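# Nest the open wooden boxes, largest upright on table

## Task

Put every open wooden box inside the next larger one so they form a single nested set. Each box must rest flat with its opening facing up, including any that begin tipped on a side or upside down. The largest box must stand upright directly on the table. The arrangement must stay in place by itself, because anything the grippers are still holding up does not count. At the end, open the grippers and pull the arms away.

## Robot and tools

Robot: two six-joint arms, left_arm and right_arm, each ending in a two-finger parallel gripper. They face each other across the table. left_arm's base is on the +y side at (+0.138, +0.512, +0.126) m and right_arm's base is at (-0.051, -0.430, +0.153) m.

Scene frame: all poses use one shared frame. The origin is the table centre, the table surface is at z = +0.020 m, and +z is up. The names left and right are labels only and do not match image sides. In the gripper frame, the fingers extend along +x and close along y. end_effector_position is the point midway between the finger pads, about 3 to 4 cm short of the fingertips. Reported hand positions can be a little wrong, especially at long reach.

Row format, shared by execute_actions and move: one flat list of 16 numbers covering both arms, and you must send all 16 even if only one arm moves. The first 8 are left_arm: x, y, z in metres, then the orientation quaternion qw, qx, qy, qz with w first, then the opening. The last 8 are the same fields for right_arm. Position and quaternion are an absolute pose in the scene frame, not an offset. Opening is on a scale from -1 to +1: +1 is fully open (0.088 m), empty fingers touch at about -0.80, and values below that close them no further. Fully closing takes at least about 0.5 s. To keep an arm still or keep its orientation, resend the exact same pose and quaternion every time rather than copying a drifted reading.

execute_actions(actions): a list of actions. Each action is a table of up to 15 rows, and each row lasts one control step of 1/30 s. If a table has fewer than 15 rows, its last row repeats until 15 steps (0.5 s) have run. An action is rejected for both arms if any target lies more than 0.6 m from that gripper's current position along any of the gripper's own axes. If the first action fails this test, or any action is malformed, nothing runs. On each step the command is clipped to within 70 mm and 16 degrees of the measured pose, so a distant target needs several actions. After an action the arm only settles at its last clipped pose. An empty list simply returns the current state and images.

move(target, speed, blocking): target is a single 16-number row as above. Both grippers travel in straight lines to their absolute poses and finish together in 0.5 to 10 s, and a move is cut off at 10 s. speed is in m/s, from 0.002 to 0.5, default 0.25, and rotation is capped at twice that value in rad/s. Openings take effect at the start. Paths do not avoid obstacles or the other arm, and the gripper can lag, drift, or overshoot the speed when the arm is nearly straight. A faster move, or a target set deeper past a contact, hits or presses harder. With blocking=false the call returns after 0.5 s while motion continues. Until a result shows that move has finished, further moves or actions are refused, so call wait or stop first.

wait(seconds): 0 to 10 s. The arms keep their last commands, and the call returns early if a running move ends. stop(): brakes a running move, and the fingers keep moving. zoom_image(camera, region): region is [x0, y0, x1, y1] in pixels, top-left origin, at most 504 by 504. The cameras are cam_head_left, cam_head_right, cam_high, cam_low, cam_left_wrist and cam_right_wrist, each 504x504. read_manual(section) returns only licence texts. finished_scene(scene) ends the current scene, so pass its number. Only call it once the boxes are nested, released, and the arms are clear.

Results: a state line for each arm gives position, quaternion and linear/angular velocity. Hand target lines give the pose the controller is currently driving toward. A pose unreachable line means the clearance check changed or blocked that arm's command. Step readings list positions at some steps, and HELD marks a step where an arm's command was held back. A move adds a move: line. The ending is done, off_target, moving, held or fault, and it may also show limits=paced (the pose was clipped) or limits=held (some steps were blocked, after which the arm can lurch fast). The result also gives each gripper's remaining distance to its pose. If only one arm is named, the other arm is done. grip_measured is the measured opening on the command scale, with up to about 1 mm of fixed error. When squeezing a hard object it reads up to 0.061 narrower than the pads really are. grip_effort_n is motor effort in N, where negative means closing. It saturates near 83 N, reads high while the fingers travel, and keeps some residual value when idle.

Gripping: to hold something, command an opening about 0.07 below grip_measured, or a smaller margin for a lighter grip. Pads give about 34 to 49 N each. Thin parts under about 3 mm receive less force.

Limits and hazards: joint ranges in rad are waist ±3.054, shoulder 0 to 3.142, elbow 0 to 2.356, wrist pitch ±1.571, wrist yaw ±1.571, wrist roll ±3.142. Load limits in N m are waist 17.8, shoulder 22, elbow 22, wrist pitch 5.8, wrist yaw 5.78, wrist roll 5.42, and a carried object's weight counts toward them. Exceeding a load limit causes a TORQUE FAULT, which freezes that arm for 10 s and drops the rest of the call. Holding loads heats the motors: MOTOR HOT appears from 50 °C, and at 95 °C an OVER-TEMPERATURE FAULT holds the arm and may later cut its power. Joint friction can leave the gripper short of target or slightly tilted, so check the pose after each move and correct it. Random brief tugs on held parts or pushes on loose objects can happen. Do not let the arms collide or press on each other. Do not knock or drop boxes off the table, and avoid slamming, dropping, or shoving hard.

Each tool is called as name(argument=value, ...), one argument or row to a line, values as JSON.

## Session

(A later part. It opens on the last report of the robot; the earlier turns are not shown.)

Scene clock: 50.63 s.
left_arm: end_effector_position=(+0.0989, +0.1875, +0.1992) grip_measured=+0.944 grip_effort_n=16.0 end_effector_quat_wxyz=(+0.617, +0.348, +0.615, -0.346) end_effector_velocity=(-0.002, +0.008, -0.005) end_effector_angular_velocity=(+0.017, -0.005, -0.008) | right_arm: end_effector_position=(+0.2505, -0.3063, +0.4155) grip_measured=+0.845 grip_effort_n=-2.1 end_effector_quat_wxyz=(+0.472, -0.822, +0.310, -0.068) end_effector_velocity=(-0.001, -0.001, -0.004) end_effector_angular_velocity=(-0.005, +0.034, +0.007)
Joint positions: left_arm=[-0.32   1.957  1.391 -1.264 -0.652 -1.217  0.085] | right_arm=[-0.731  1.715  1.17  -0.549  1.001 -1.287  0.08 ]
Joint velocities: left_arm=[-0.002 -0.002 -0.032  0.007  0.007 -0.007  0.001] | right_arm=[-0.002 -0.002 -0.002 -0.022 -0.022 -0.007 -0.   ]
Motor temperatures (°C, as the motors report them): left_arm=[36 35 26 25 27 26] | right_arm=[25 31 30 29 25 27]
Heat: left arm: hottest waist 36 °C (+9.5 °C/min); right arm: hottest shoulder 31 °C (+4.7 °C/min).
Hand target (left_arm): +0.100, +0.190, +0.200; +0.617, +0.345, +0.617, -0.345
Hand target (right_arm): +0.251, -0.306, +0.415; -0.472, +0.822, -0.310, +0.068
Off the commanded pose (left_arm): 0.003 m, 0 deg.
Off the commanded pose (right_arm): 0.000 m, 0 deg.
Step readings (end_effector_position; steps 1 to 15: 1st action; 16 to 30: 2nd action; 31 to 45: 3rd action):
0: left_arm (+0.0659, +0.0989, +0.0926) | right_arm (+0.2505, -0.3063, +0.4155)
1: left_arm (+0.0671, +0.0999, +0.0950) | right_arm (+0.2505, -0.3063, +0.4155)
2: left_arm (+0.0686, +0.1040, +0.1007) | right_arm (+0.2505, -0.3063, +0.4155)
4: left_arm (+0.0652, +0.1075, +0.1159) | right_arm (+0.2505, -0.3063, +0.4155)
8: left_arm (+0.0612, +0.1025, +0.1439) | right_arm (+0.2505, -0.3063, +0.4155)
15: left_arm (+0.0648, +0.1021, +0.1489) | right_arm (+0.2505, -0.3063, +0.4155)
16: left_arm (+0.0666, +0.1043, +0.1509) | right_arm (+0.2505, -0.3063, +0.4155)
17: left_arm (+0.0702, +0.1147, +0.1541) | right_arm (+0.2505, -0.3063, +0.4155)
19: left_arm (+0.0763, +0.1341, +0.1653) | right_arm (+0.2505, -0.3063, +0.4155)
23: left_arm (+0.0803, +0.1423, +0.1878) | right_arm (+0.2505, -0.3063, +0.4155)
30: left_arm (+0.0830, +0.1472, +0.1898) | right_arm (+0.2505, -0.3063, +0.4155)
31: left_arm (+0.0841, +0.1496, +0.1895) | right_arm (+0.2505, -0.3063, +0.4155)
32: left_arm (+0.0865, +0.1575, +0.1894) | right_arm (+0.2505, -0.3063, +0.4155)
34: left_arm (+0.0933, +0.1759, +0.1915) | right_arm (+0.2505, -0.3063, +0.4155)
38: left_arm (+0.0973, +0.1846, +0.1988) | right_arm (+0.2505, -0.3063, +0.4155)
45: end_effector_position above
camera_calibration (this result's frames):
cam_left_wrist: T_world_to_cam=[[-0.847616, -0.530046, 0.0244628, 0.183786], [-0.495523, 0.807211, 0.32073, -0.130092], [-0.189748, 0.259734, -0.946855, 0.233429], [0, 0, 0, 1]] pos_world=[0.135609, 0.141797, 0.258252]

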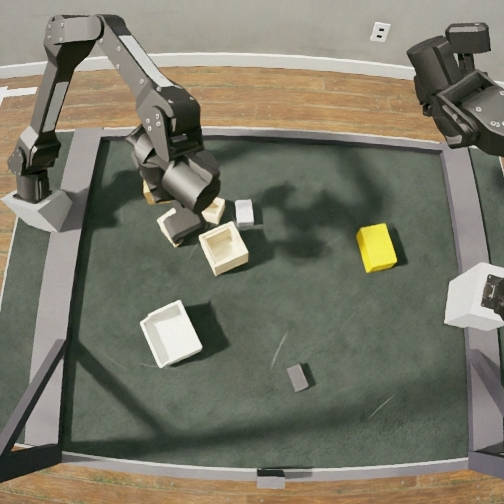

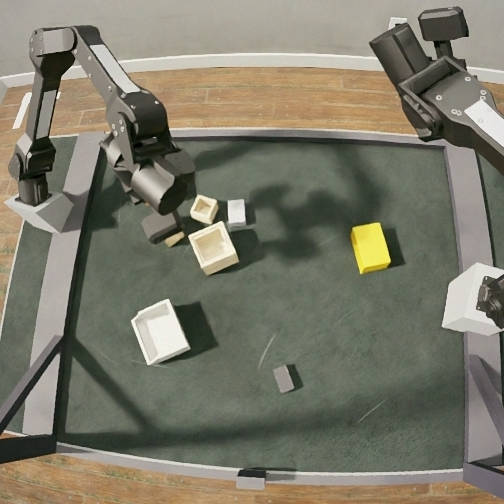

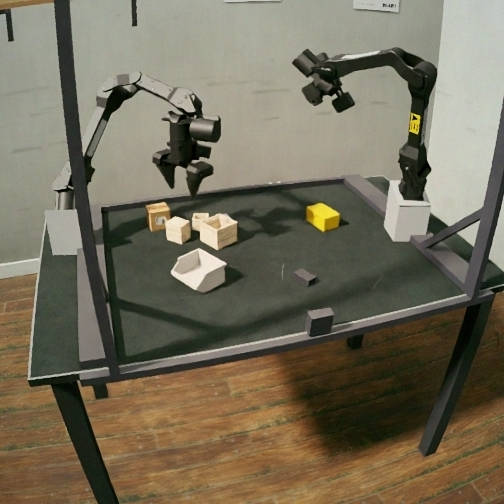

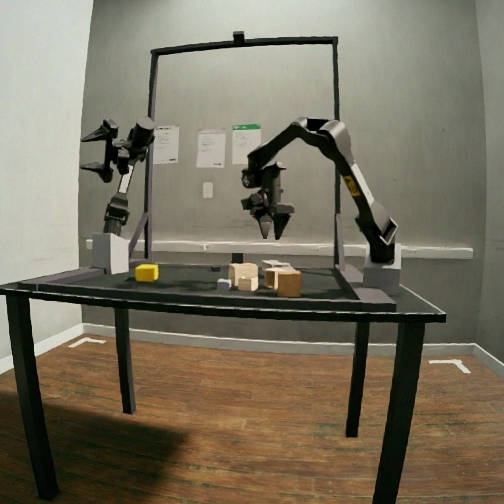

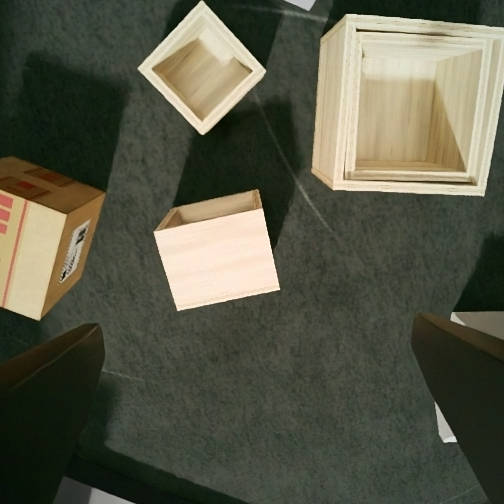

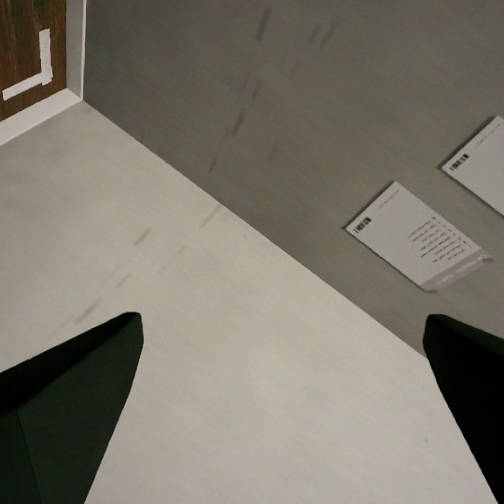

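execute_actions(
  actions=[
    [[0.1175,0.1960,0.140,0.5600,0.3112,0.7298,-0.2388,0.65,0.2505,-0.3063,0.4155,0.472,-0.822,0.310,-0.068,0.845]],
    [[0.1175,0.1960,0.115,0.5600,0.3112,0.7298,-0.2388,0.65,0.2505,-0.3063,0.4155,0.472,-0.822,0.310,-0.068,0.845]],
  ],
)

Scene clock: 52.87 s.
left_arm: end_effector_position=(+0.1185, +0.1921, +0.1201) grip_measured=+0.653 grip_effort_n=-16.0 end_effector_quat_wxyz=(+0.562, +0.301, +0.732, -0.240) end_effector_velocity=(-0.003, +0.000, -0.000) end_effector_angular_velocity=(-0.002, +0.009, -0.007) | right_arm: end_effector_position=(+0.2505, -0.3063, +0.4155) grip_measured=+0.845 grip_effort_n=-2.1 end_effector_quat_wxyz=(+0.472, -0.822, +0.310, -0.068) end_effector_velocity=(-0.001, -0.001, -0.001) end_effector_angular_velocity=(-0.017, +0.022, +0.004)
Joint positions: left_arm=[-0.041  1.942  1.242 -1.021 -0.452 -1.157  0.071] | right_arm=[-0.731  1.715  1.17  -0.549  1.001 -1.287  0.08 ]
Joint velocities: left_arm=[-0.002  0.002 -0.002  0.007  0.007  0.007 -0.   ] | right_arm=[-0.002 -0.002 -0.002 -0.007 -0.007 -0.022 -0.   ]
Motor temperatures (°C, as the motors report them): left_arm=[36 35 26 25 27 26] | right_arm=[25 31 30 29 25 27]
Heat: left arm: hottest waist 36 °C (+9.1 °C/min); right arm: hottest shoulder 31 °C (+4.5 °C/min).
Hand target (left_arm): +0.118, +0.196, +0.115; +0.560, +0.311, +0.730, -0.239
Hand target (right_arm): +0.251, -0.306, +0.415; -0.472, +0.822, -0.310, +0.068
Off the commanded pose (left_arm): 0.006 m, 1 deg.
Off the commanded pose (right_arm): 0.000 m, 0 deg.
Step readings (end_effector_position; steps 1 to 15: 1st action; 16 to 30: 2nd action):
0: left_arm (+0.0988, +0.1878, +0.1991) | right_arm (+0.2505, -0.3063, +0.4155)
1: left_arm (+0.0969, +0.1893, +0.1961) | right_arm (+0.2505, -0.3063, +0.4155)
2: left_arm (+0.0953, +0.1904, +0.1883) | right_arm (+0.2505, -0.3063, +0.4155)
4: left_arm (+0.1066, +0.1941, +0.1667) | right_arm (+0.2505, -0.3063, +0.4155)
8: left_arm (+0.1187, +0.1958, +0.1423) | right_arm (+0.2505, -0.3063, +0.4155)
15: left_arm (+0.1155, +0.1947, +0.1408) | right_arm (+0.2505, -0.3063, +0.4155)
16: left_arm (+0.1147, +0.1943, +0.1392) | right_arm (+0.2505, -0.3063, +0.4155)
17: left_arm (+0.1140, +0.1926, +0.1354) | right_arm (+0.2505, -0.3063, +0.4155)
19: left_arm (+0.1165, +0.1925, +0.1279) | right_arm (+0.2505, -0.3063, +0.4155)
23: left_arm (+0.1191, +0.1935, +0.1205) | right_arm (+0.2505, -0.3063, +0.4155)
30: end_effector_position above
camera_calibration (this result's frames):
cam_left_wrist: T_world_to_cam=[[-0.696494, -0.716586, 0.0374288, 0.221179], [-0.583728, 0.596154, 0.551238, -0.0754134], [-0.417322, 0.362086, -0.833508, 0.154736], [0, 0, 0, 1]] pos_world=[0.174604, 0.147424, 0.162266]

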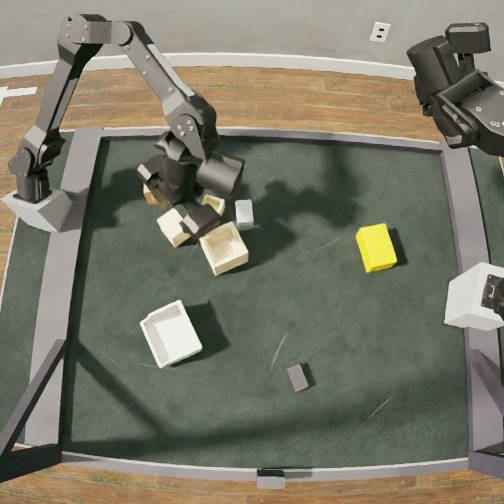

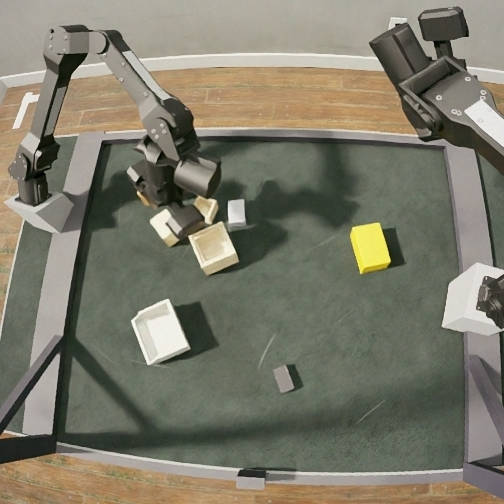

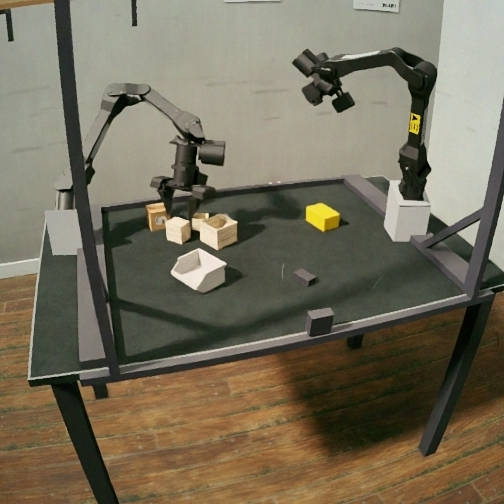

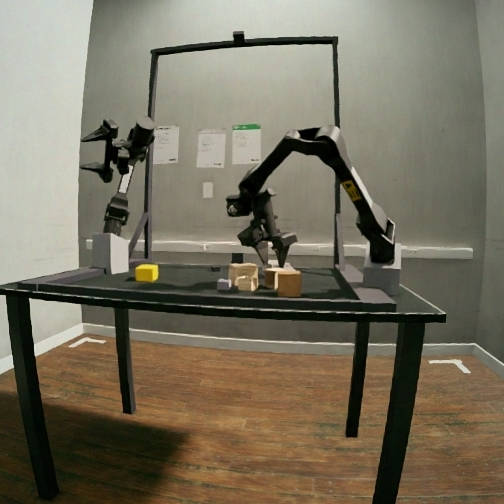

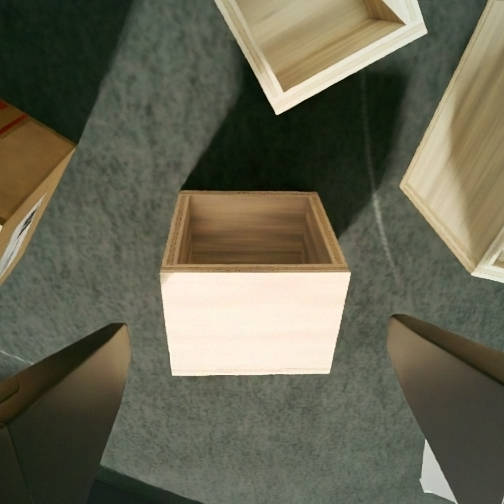

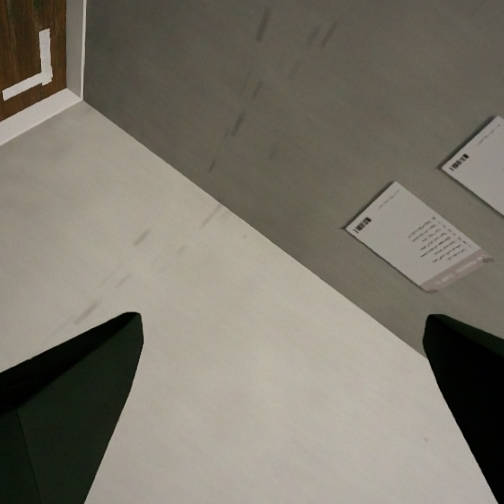

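execute_actions(
  actions=[
    [[0.1185,0.1950,0.090,0.5600,0.3112,0.7298,-0.2388,0.65,0.2505,-0.3063,0.4155,0.472,-0.822,0.310,-0.068,0.845]],
    [[0.1185,0.1950,0.067,0.5600,0.3112,0.7298,-0.2388,0.65,0.2505,-0.3063,0.4155,0.472,-0.822,0.310,-0.068,0.845]],
  ],
)

Scene clock: 54.10 s.
left_arm: end_effector_position=(+0.1198, +0.1908, +0.0722) grip_measured=+0.653 grip_effort_n=-16.0 end_effector_quat_wxyz=(+0.562, +0.302, +0.732, -0.241) end_effector_velocity=(+0.004, +0.002, -0.002) end_effector_angular_velocity=(+0.006, -0.024, -0.001) | right_arm: end_effector_position=(+0.2505, -0.3063, +0.4155) grip_measured=+0.845 grip_effort_n=-2.1 end_effector_quat_wxyz=(+0.472, -0.822, +0.310, -0.068) end_effector_velocity=(-0.000, +0.003, -0.000) end_effector_angular_velocity=(+0.000, +0.015, +0.023)
Joint positions: left_arm=[ 0.054  2.004  1.169 -0.84  -0.466 -1.051  0.071] | right_arm=[-0.731  1.715  1.17  -0.549  1.001 -1.287  0.08 ]
Joint velocities: left_arm=[ 0.002  0.002 -0.002 -0.007 -0.022 -0.007 -0.   ] | right_arm=[ 0.002 -0.007 -0.002  0.007 -0.022 -0.022 -0.   ]
Motor temperatures (°C, as the motors report them): left_arm=[36 35 26 25 27 26] | right_arm=[25 31 30 29 25 27]
Heat: left arm: hottest waist 36 °C (+8.9 °C/min); right arm: hottest shoulder 31 °C (+4.4 °C/min).
Hand target (left_arm): +0.118, +0.195, +0.067; +0.560, +0.311, +0.730, -0.239
Hand target (right_arm): +0.251, -0.306, +0.415; -0.472, +0.822, -0.310, +0.068
Off the commanded pose (left_arm): 0.007 m, 1 deg.
Off the commanded pose (right_arm): 0.000 m, 0 deg.
Step readings (end_effector_position; steps 1 to 15: 1st action; 16 to 30: 2nd action):
0: left_arm (+0.1184, +0.1920, +0.1201) | right_arm (+0.2505, -0.3063, +0.4155)
1: left_arm (+0.1177, +0.1917, +0.1184) | right_arm (+0.2505, -0.3063, +0.4155)
2: left_arm (+0.1174, +0.1898, +0.1148) | right_arm (+0.2505, -0.3063, +0.4155)
4: left_arm (+0.1197, +0.1898, +0.1060) | right_arm (+0.2505, -0.3063, +0.4155)
8: left_arm (+0.1203, +0.1926, +0.0959) | right_arm (+0.2505, -0.3063, +0.4155)
15: left_arm (+0.1197, +0.1912, +0.0953) | right_arm (+0.2505, -0.3063, +0.4155)
16: left_arm (+0.1190, +0.1909, +0.0937) | right_arm (+0.2505, -0.3063, +0.4155)
17: left_arm (+0.1186, +0.1887, +0.0903) | right_arm (+0.2505, -0.3063, +0.4155)
19: left_arm (+0.1202, +0.1885, +0.0824) | right_arm (+0.2505, -0.3063, +0.4155)
23: left_arm (+0.1203, +0.1921, +0.0729) | right_arm (+0.2505, -0.3063, +0.4155)
30: end_effector_position above
camera_calibration (this result's frames):
cam_left_wrist: T_world_to_cam=[[-0.697097, -0.716033, 0.036786, 0.22298], [-0.584112, 0.596921, 0.549999, -0.0474651], [-0.415776, 0.361915, -0.834355, 0.115708], [0, 0, 0, 1]] pos_world=[0.175823, 0.146117, 0.114445]

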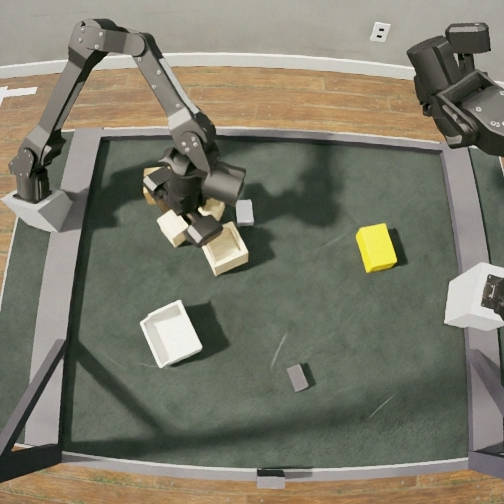

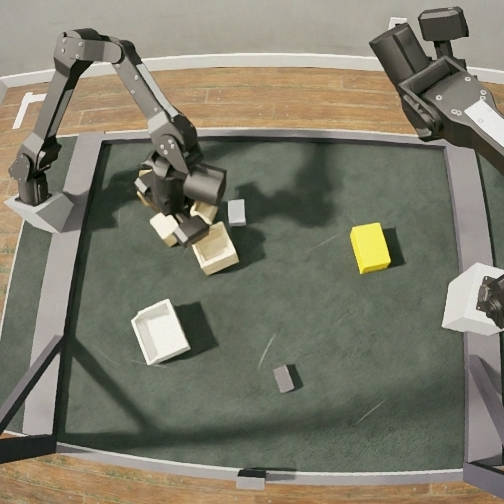

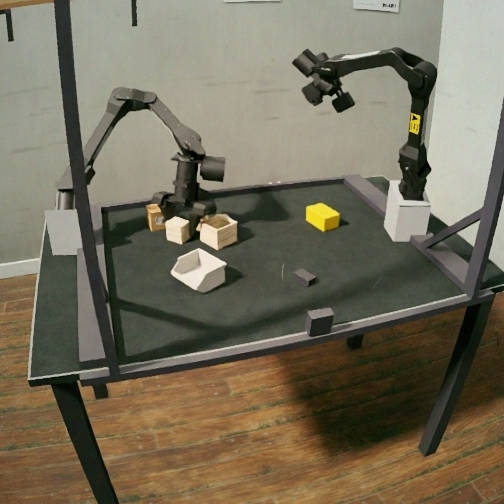

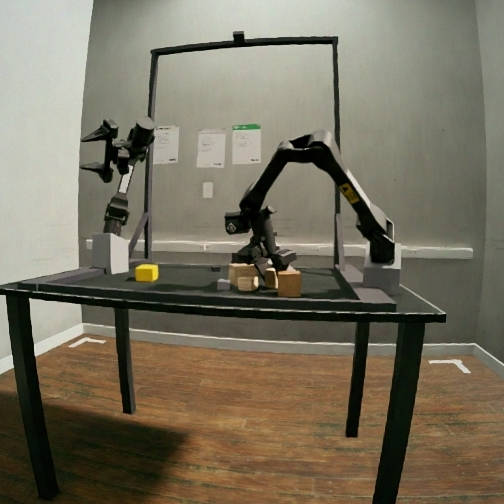

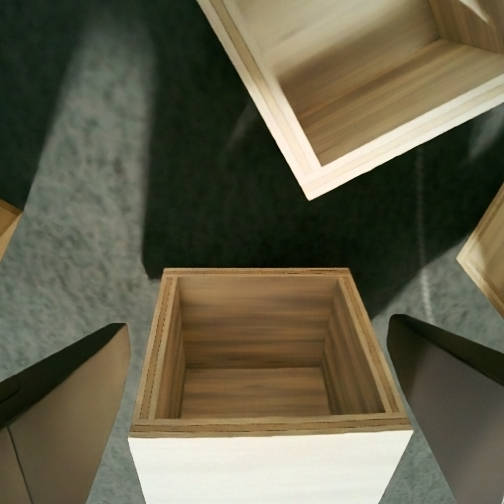

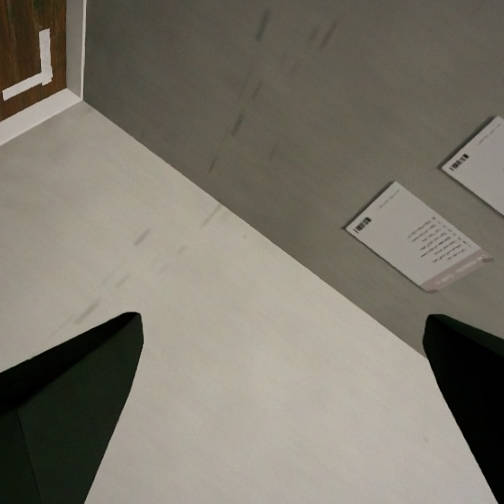

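execute_actions(
  actions=[
    [[0.1230,0.1905,0.0630,0.5600,0.3112,0.7298,-0.2388,0.65,0.2505,-0.3063,0.4155,0.472,-0.822,0.310,-0.068,0.845]],
  ],
)

Scene clock: 54.73 s.
left_arm: end_effector_position=(+0.1237, +0.1912, +0.0667) grip_measured=+0.653 grip_effort_n=-15.6 end_effector_quat_wxyz=(+0.560, +0.307, +0.731, -0.240) end_effector_velocity=(+0.003, +0.005, +0.000) end_effector_angular_velocity=(+0.015, -0.009, -0.020) | right_arm: end_effector_position=(+0.2505, -0.3063, +0.4155) grip_measured=+0.845 grip_effort_n=-2.1 end_effector_quat_wxyz=(+0.472, -0.822, +0.310, -0.068) end_effector_velocity=(+0.001, -0.002, +0.000) end_effector_angular_velocity=(+0.016, -0.007, -0.002)
Joint positions: left_arm=[ 0.073  2.01   1.169 -0.835 -0.468 -1.029  0.071] | right_arm=[-0.731  1.715  1.17  -0.549  1.001 -1.287  0.08 ]
Joint velocities: left_arm=[ 0.002 -0.002 -0.002 -0.022 -0.007  0.007 -0.   ] | right_arm=[-0.007 -0.002 -0.002  0.007 -0.007  0.007 -0.   ]
Motor temperatures (°C, as the motors report them): left_arm=[36 35 26 25 27 26] | right_arm=[25 31 30 29 25 27]
Heat: left arm: hottest waist 36 °C (+8.8 °C/min); right arm: hottest shoulder 31 °C (+4.4 °C/min).
Hand target (left_arm): +0.123, +0.191, +0.063; +0.560, +0.311, +0.730, -0.239
Hand target (right_arm): +0.251, -0.306, +0.415; -0.472, +0.822, -0.310, +0.068
Off the commanded pose (left_arm): 0.004 m, 0 deg.
Off the commanded pose (right_arm): 0.000 m, 0 deg.
Step readings (end_effector_position):
0: left_arm (+0.1197, +0.1906, +0.0721) | right_arm (+0.2505, -0.3063, +0.4155)
1: left_arm (+0.1197, +0.1907, +0.0719) | right_arm (+0.2505, -0.3063, +0.4155)
2: left_arm (+0.1205, +0.1907, +0.0710) | right_arm (+0.2505, -0.3063, +0.4155)
4: left_arm (+0.1224, +0.1909, +0.0687) | right_arm (+0.2505, -0.3063, +0.4155)
8: left_arm (+0.1237, +0.1912, +0.0667) | right_arm (+0.2505, -0.3063, +0.4155)
15: end_effector_position above
camera_calibration (this result's frames):
cam_left_wrist: T_world_to_cam=[[-0.703078, -0.710485, 0.029878, 0.226292], [-0.580034, 0.597281, 0.553909, -0.0432234], [-0.41139, 0.372111, -0.832041, 0.109977], [0, 0, 0, 1]] pos_world=[0.179273, 0.14567, 0.108686]

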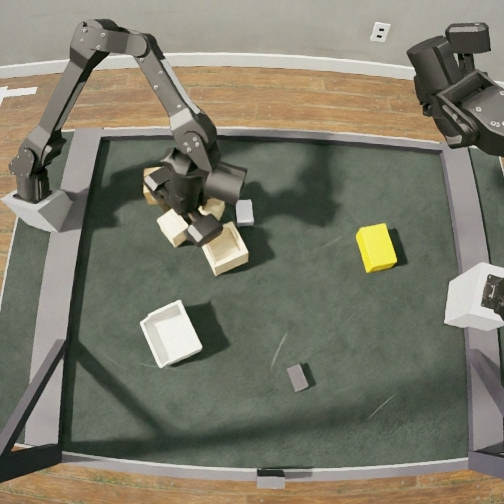

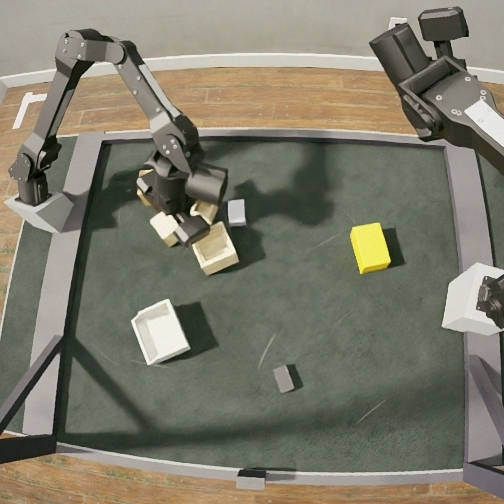

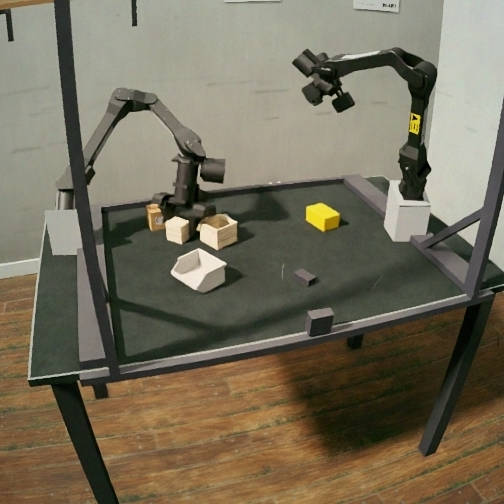

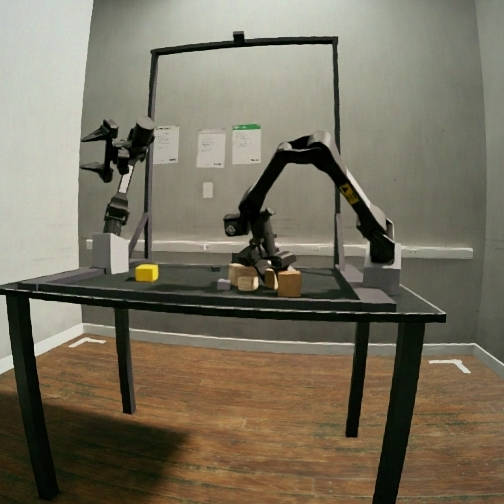

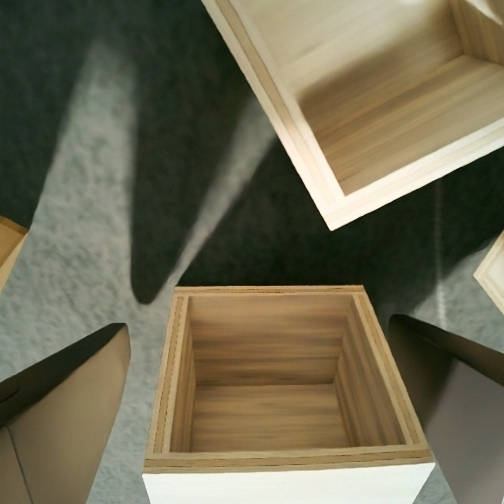

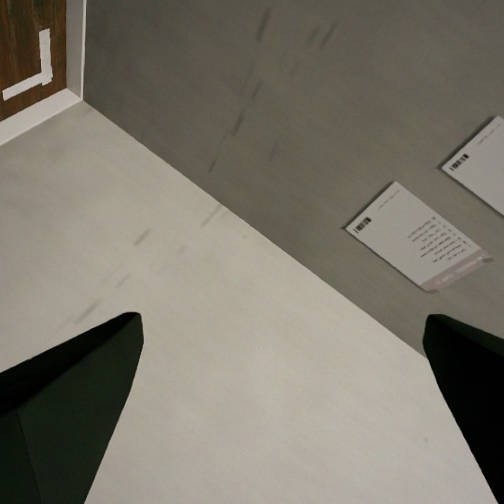

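execute_actions(
  actions=[
    [[0.1230,0.1905,0.0640,0.5600,0.3112,0.7298,-0.2388,0.14,0.2505,-0.3063,0.4155,0.472,-0.822,0.310,-0.068,0.845]],
  ],
)

Scene clock: 55.30 s.
left_arm: end_effector_position=(+0.1237, +0.1911, +0.0669) grip_measured=+0.230 grip_effort_n=-83.5 end_effector_quat_wxyz=(+0.560, +0.307, +0.731, -0.240) end_effector_velocity=(-0.000, +0.001, +0.002) end_effector_angular_velocity=(+0.000, -0.008, -0.004) | right_arm: end_effector_position=(+0.2505, -0.3063, +0.4155) grip_measured=+0.845 grip_effort_n=-2.1 end_effector_quat_wxyz=(+0.472, -0.822, +0.310, -0.068) end_effector_velocity=(-0.001, -0.003, +0.000) end_effector_angular_velocity=(-0.001, -0.003, -0.010)
Joint positions: left_arm=[ 0.073  2.01   1.17  -0.836 -0.468 -1.029  0.05 ] | right_arm=[-0.731  1.715  1.17  -0.549  1.001 -1.287  0.08 ]
Joint velocities: left_arm=[-0.007 -0.002 -0.002 -0.007 -0.007 -0.007 -0.   ] | right_arm=[-0.002 -0.002 -0.002 -0.007  0.007  0.007 -0.   ]
Motor temperatures (°C, as the motors report them): left_arm=[36 35 26 25 27 26] | right_arm=[25 31 30 29 25 27]
Heat: left arm: hottest waist 36 °C (+8.7 °C/min); right arm: hottest shoulder 31 °C (+4.3 °C/min).
Hand target (left_arm): +0.123, +0.190, +0.064; +0.560, +0.311, +0.730, -0.239
Hand target (right_arm): +0.251, -0.306, +0.415; -0.472, +0.822, -0.310, +0.068
Off the commanded pose (left_arm): 0.003 m, 0 deg.
Off the commanded pose (right_arm): 0.000 m, 0 deg.
Step readings (end_effector_position):
0: left_arm (+0.1237, +0.1912, +0.0667) | right_arm (+0.2505, -0.3063, +0.4155)
1: left_arm (+0.1237, +0.1912, +0.0667) | right_arm (+0.2505, -0.3063, +0.4155)
2: left_arm (+0.1237, +0.1912, +0.0667) | right_arm (+0.2505, -0.3063, +0.4155)
4: left_arm (+0.1237, +0.1912, +0.0667) | right_arm (+0.2505, -0.3063, +0.4155)
8: left_arm (+0.1237, +0.1912, +0.0668) | right_arm (+0.2505, -0.3063, +0.4155)
15: end_effector_position above
camera_calibration (this result's frames):
cam_left_wrist: T_world_to_cam=[[-0.703285, -0.710271, 0.0300892, 0.226139], [-0.579824, 0.597582, 0.553806, -0.0433353], [-0.411333, 0.372037, -0.832102, 0.110193], [0, 0, 0, 1]] pos_world=[0.17924, 0.145521, 0.108887]

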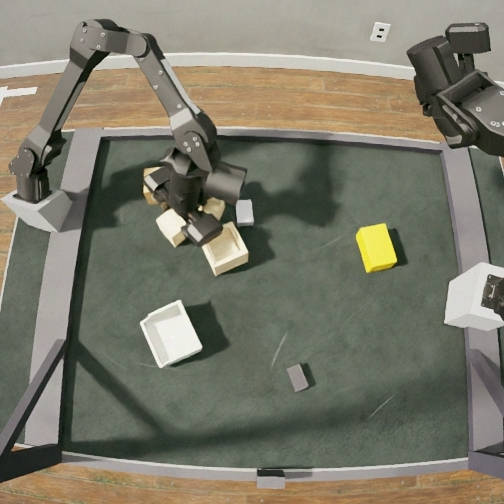

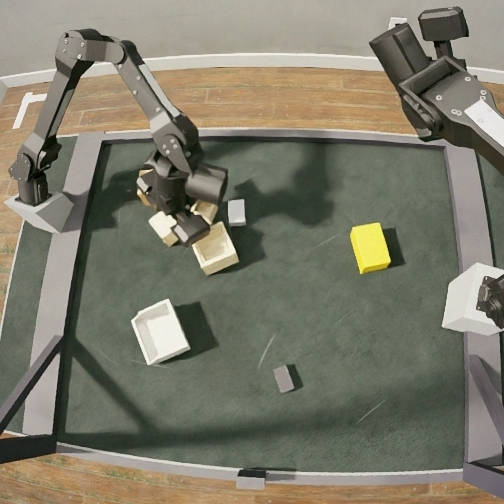

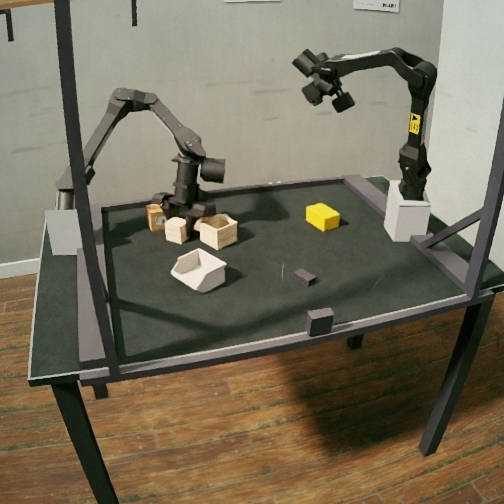

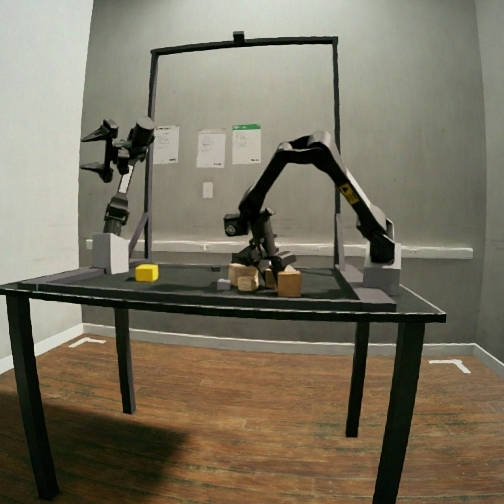

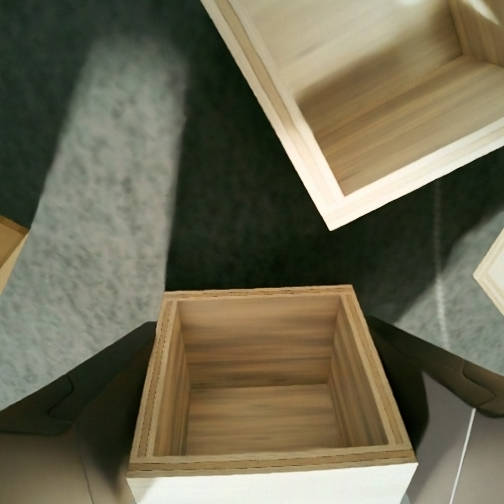

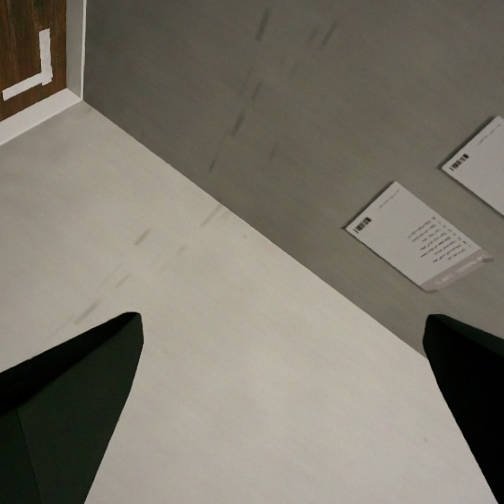

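move(
  target=[0.1200,0.1900,0.150,0.5600,0.3112,0.7298,-0.2388,0.14,0.2505,-0.3063,0.4155,0.472,-0.822,0.310,-0.068,0.845],
  speed=0.2,
)

move(
  target=[0.040,0.060,0.160,0.6275,0.3687,0.4394,-0.5266,0.14,0.2505,-0.3063,0.4155,0.472,-0.822,0.310,-0.068,0.845],
  speed=0.2,
)

Scene clock: 58.53 s.
left_arm: end_effector_position=(+0.1200, +0.1927, +0.1461) grip_measured=+0.230 grip_effort_n=-83.5 end_effector_quat_wxyz=(+0.559, +0.318, +0.727, -0.238) end_effector_velocity=(+0.002, -0.000, +0.004) end_effector_angular_velocity=(-0.001, -0.009, -0.004) | right_arm: end_effector_position=(+0.2505, -0.3063, +0.4155) grip_measured=+0.845 grip_effort_n=-2.1 end_effector_quat_wxyz=(+0.472, -0.822, +0.310, -0.068) end_effector_velocity=(+0.002, +0.004, -0.002) end_effector_angular_velocity=(-0.003, +0.019, +0.022)
Joint positions: left_arm=[-0.089  1.941  1.323 -1.159 -0.448 -1.205  0.05 ] | right_arm=[-0.731  1.715  1.17  -0.549  1.001 -1.287  0.08 ]
Joint velocities: left_arm=[-0.007 -0.002  0.012 -0.022 -0.007 -0.007 -0.   ] | right_arm=[ 0.002  0.002  0.002  0.007 -0.022 -0.022 -0.   ]
Motor temperatures (°C, as the motors report them): left_arm=[36 35 26 25 27 26] | right_arm=[26 32 30 29 25 27]
Heat: left arm: hottest waist 36 °C (+8.2 °C/min); right arm: hottest shoulder 32 °C (+5.1 °C/min).
Hand target (left_arm): +0.120, +0.190, +0.150; +0.560, +0.311, +0.730, -0.239
Hand target (right_arm): +0.251, -0.306, +0.415; -0.472, +0.822, -0.310, +0.068
Off the commanded pose (left_arm): 0.005 m, 1 deg.
Off the commanded pose (right_arm): 0.000 m, 0 deg.
move: done
camera_calibration (this result's frames):
cam_left_wrist: T_world_to_cam=[[-0.715293, -0.698683, 0.0140799, 0.223869], [-0.574613, 0.599501, 0.557152, -0.0917989], [-0.397713, 0.390436, -0.830291, 0.168515], [0, 0, 0, 1]] pos_world=[0.174404, 0.145652, 0.187911]

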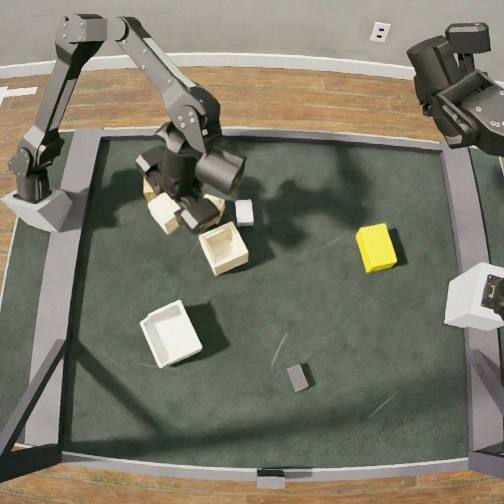

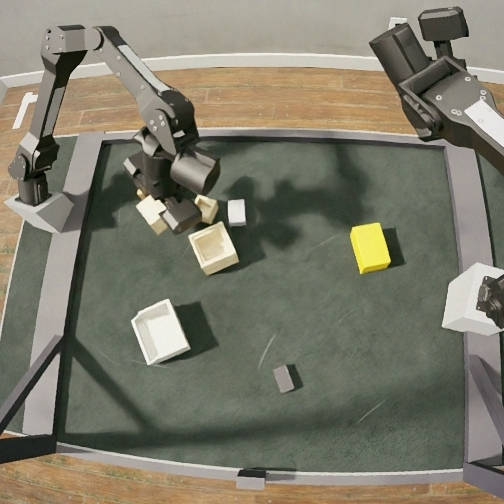

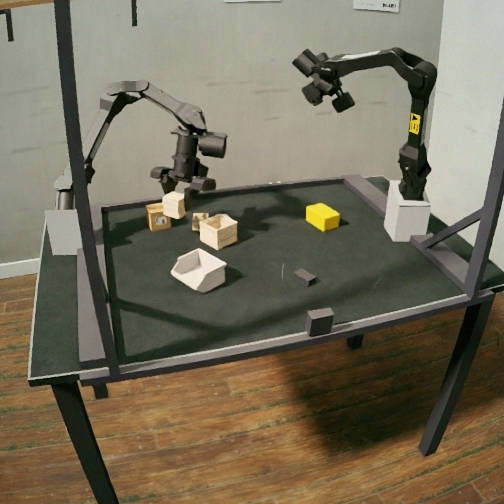

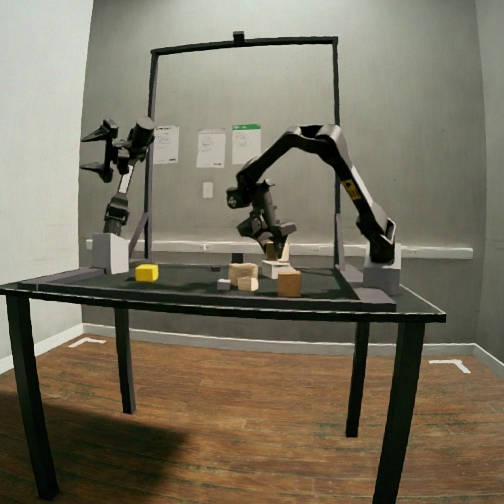

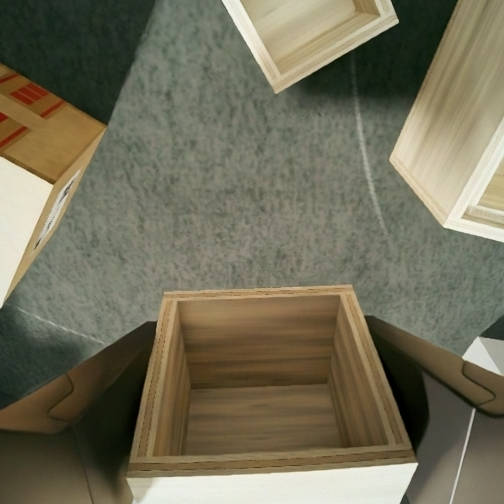

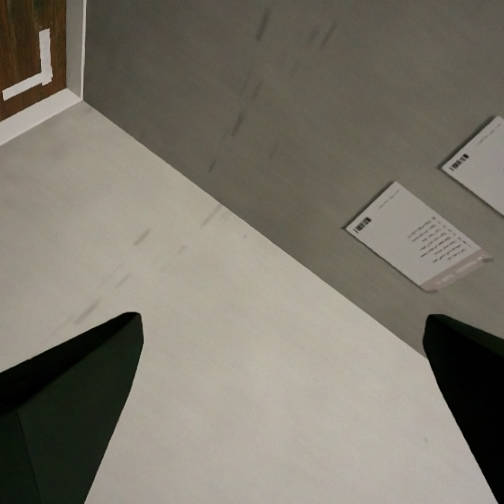

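Scene clock: 61.10 s.
left_arm: end_effector_position=(+0.0449, +0.0596, +0.1622) grip_measured=+0.230 grip_effort_n=-83.5 end_effector_quat_wxyz=(+0.628, +0.363, +0.444, -0.526) end_effector_velocity=(-0.002, -0.000, +0.001) end_effector_angular_velocity=(-0.004, +0.013, +0.007) | right_arm: end_effector_position=(+0.2505, -0.3063, +0.4155) grip_measured=+0.845 grip_effort_n=-2.1 end_effector_quat_wxyz=(+0.472, -0.822, +0.310, -0.068) end_effector_velocity=(-0.002, -0.006, -0.001) end_effector_angular_velocity=(-0.019, +0.017, -0.016)
Joint positions: left_arm=[-0.256  2.242  1.584 -0.719 -0.867 -0.496  0.05 ] | right_arm=[-0.731  1.715  1.17  -0.549  1.001 -1.287  0.08 ]
Joint velocities: left_arm=[-0.002 -0.002 -0.002  0.007  0.007 -0.007 -0.   ] | right_arm=[-0.007 -0.002 -0.002 -0.022  0.007 -0.007 -0.   ]
Motor temperatures (°C, as the motors report them): left_arm=[36 34 27 25 27 26] | right_arm=[26 32 30 29 25 27]
Heat: left arm: hottest waist 36 °C (+8.3 °C/min); right arm: hottest shoulder 32 °C (+5.2 °C/min).
Hand target (left_arm): +0.041, +0.059, +0.160; +0.627, +0.367, +0.440, -0.528
Hand target (right_arm): +0.251, -0.306, +0.415; -0.472, +0.822, -0.310, +0.068
Off the commanded pose (left_arm): 0.005 m, 1 deg.
Off the commanded pose (right_arm): 0.000 m, 0 deg.
move: done
camera_calibration (this result's frames):
cam_left_wrist: T_world_to_cam=[[-0.981669, -0.186073, 0.0412571, 0.0539346], [-0.187106, 0.982076, -0.0227668, -0.010282], [-0.0362813, -0.0300689, -0.998889, 0.240187], [0, 0, 0, 1]] pos_world=[0.0597364, 0.0273556, 0.237461]

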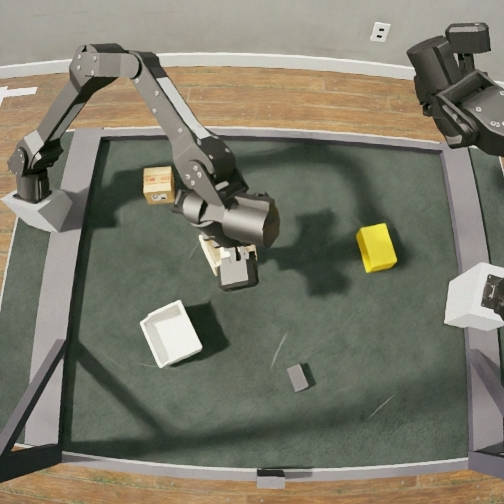

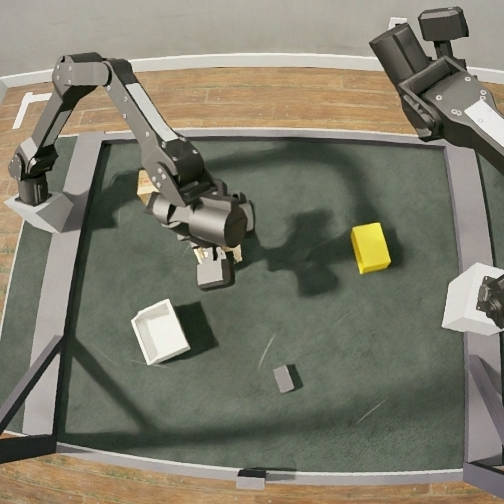

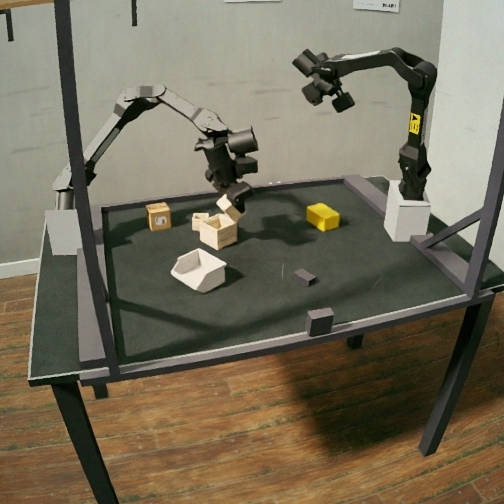

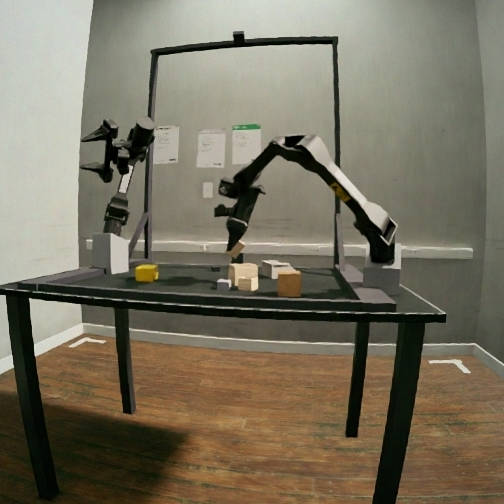

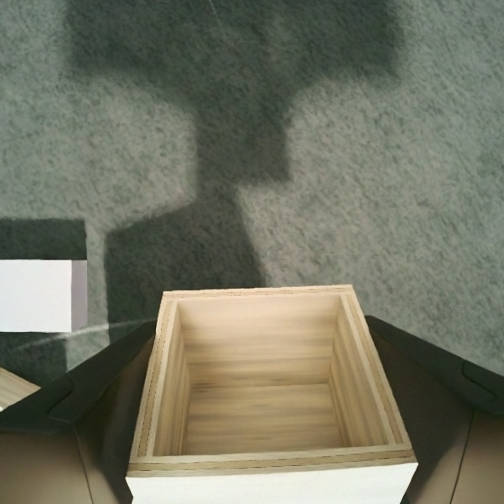

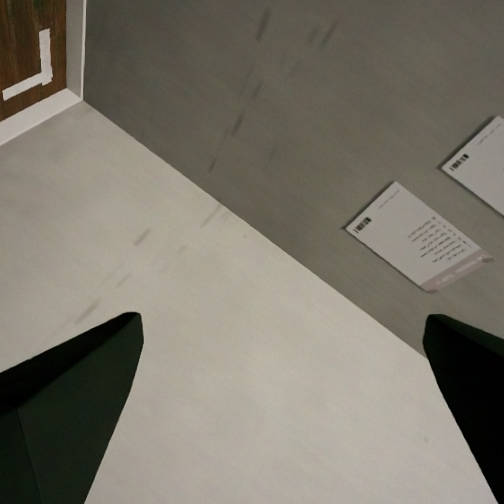

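move(
  target=[0.047,0.195,0.140,0.5390,0.2802,0.1962,-0.7698,0.14,0.2505,-0.3063,0.4155,0.472,-0.822,0.310,-0.068,0.845],
  speed=0.2,
)

Scene clock: 65.73 s.
left_arm: end_effector_position=(+0.0437, +0.1931, +0.1385) grip_measured=+0.230 grip_effort_n=-83.5 end_effector_quat_wxyz=(+0.539, +0.281, +0.200, -0.769) end_effector_velocity=(-0.001, +0.003, -0.001) end_effector_angular_velocity=(-0.003, -0.001, -0.013) | right_arm: end_effector_position=(+0.2505, -0.3063, +0.4155) grip_measured=+0.845 grip_effort_n=-2.1 end_effector_quat_wxyz=(+0.472, -0.822, +0.310, -0.068) end_effector_velocity=(+0.000, +0.003, +0.001) end_effector_angular_velocity=(+0.004, -0.001, +0.011)
Joint positions: left_arm=[-0.306  1.783  0.389  0.672 -0.609  0.382  0.05 ] | right_arm=[-0.731  1.715  1.17  -0.549  1.001 -1.287  0.08 ]
Joint velocities: left_arm=[-0.002 -0.002 -0.012  0.007  0.007  0.007 -0.   ] | right_arm=[ 0.002 -0.002  0.002  0.007 -0.007 -0.007 -0.   ]
Motor temperatures (°C, as the motors report them): left_arm=[36 34 27 25 27 26] | right_arm=[26 32 31 30 25 27]
Heat: left arm: hottest waist 36 °C (+8.0 °C/min); right arm: hottest shoulder 32 °C (+5.0 °C/min).
Hand target (left_arm): +0.045, +0.195, +0.139; -0.538, -0.280, -0.198, +0.770
Hand target (right_arm): +0.251, -0.306, +0.415; -0.472, +0.822, -0.310, +0.068
Off the commanded pose (left_arm): 0.004 m, 0 deg.
Off the commanded pose (right_arm): 0.000 m, 0 deg.
move: done
camera_calibration (this result's frames):
cam_left_wrist: T_world_to_cam=[[-0.935668, 0.351235, 0.0340489, -0.0261343], [0.285064, 0.809194, -0.513754, -0.061388], [-0.208001, -0.470997, -0.857261, 0.293544], [0, 0, 0, 1]] pos_world=[0.0541038, 0.197113, 0.220995]

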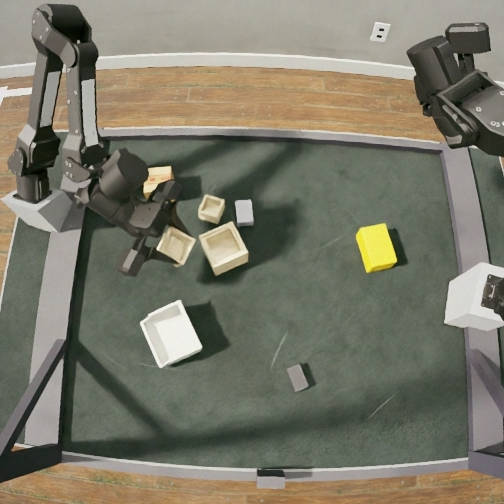

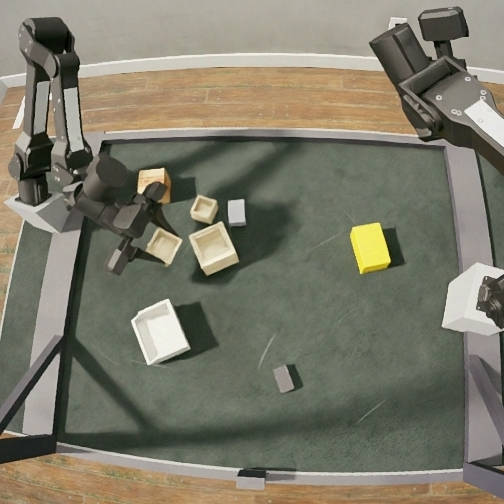

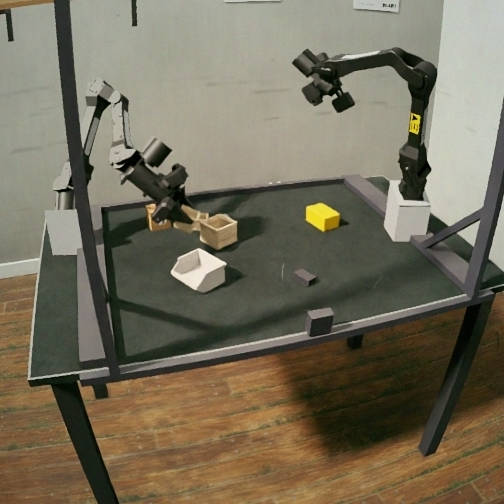

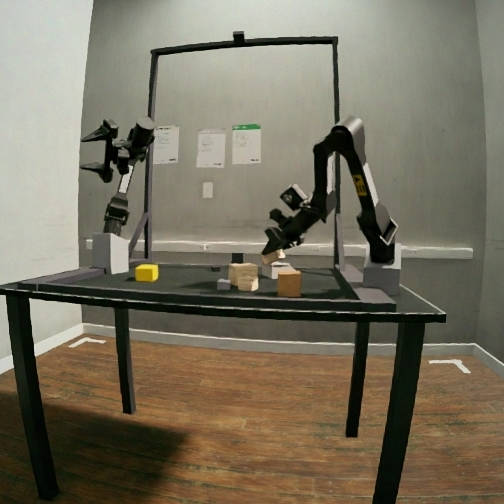

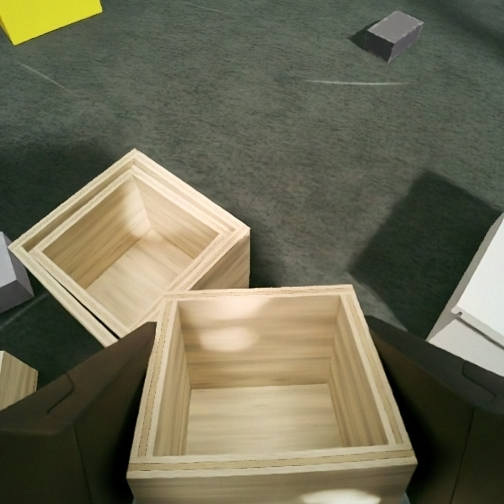

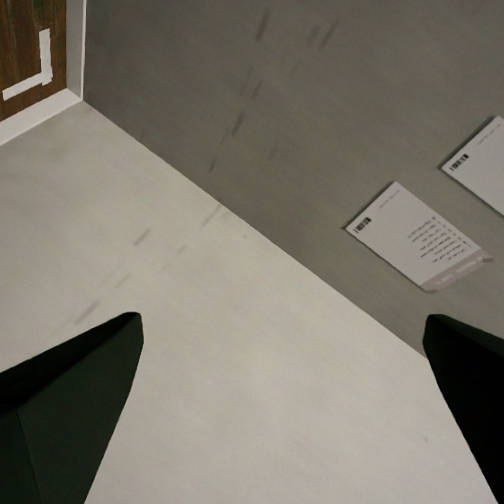

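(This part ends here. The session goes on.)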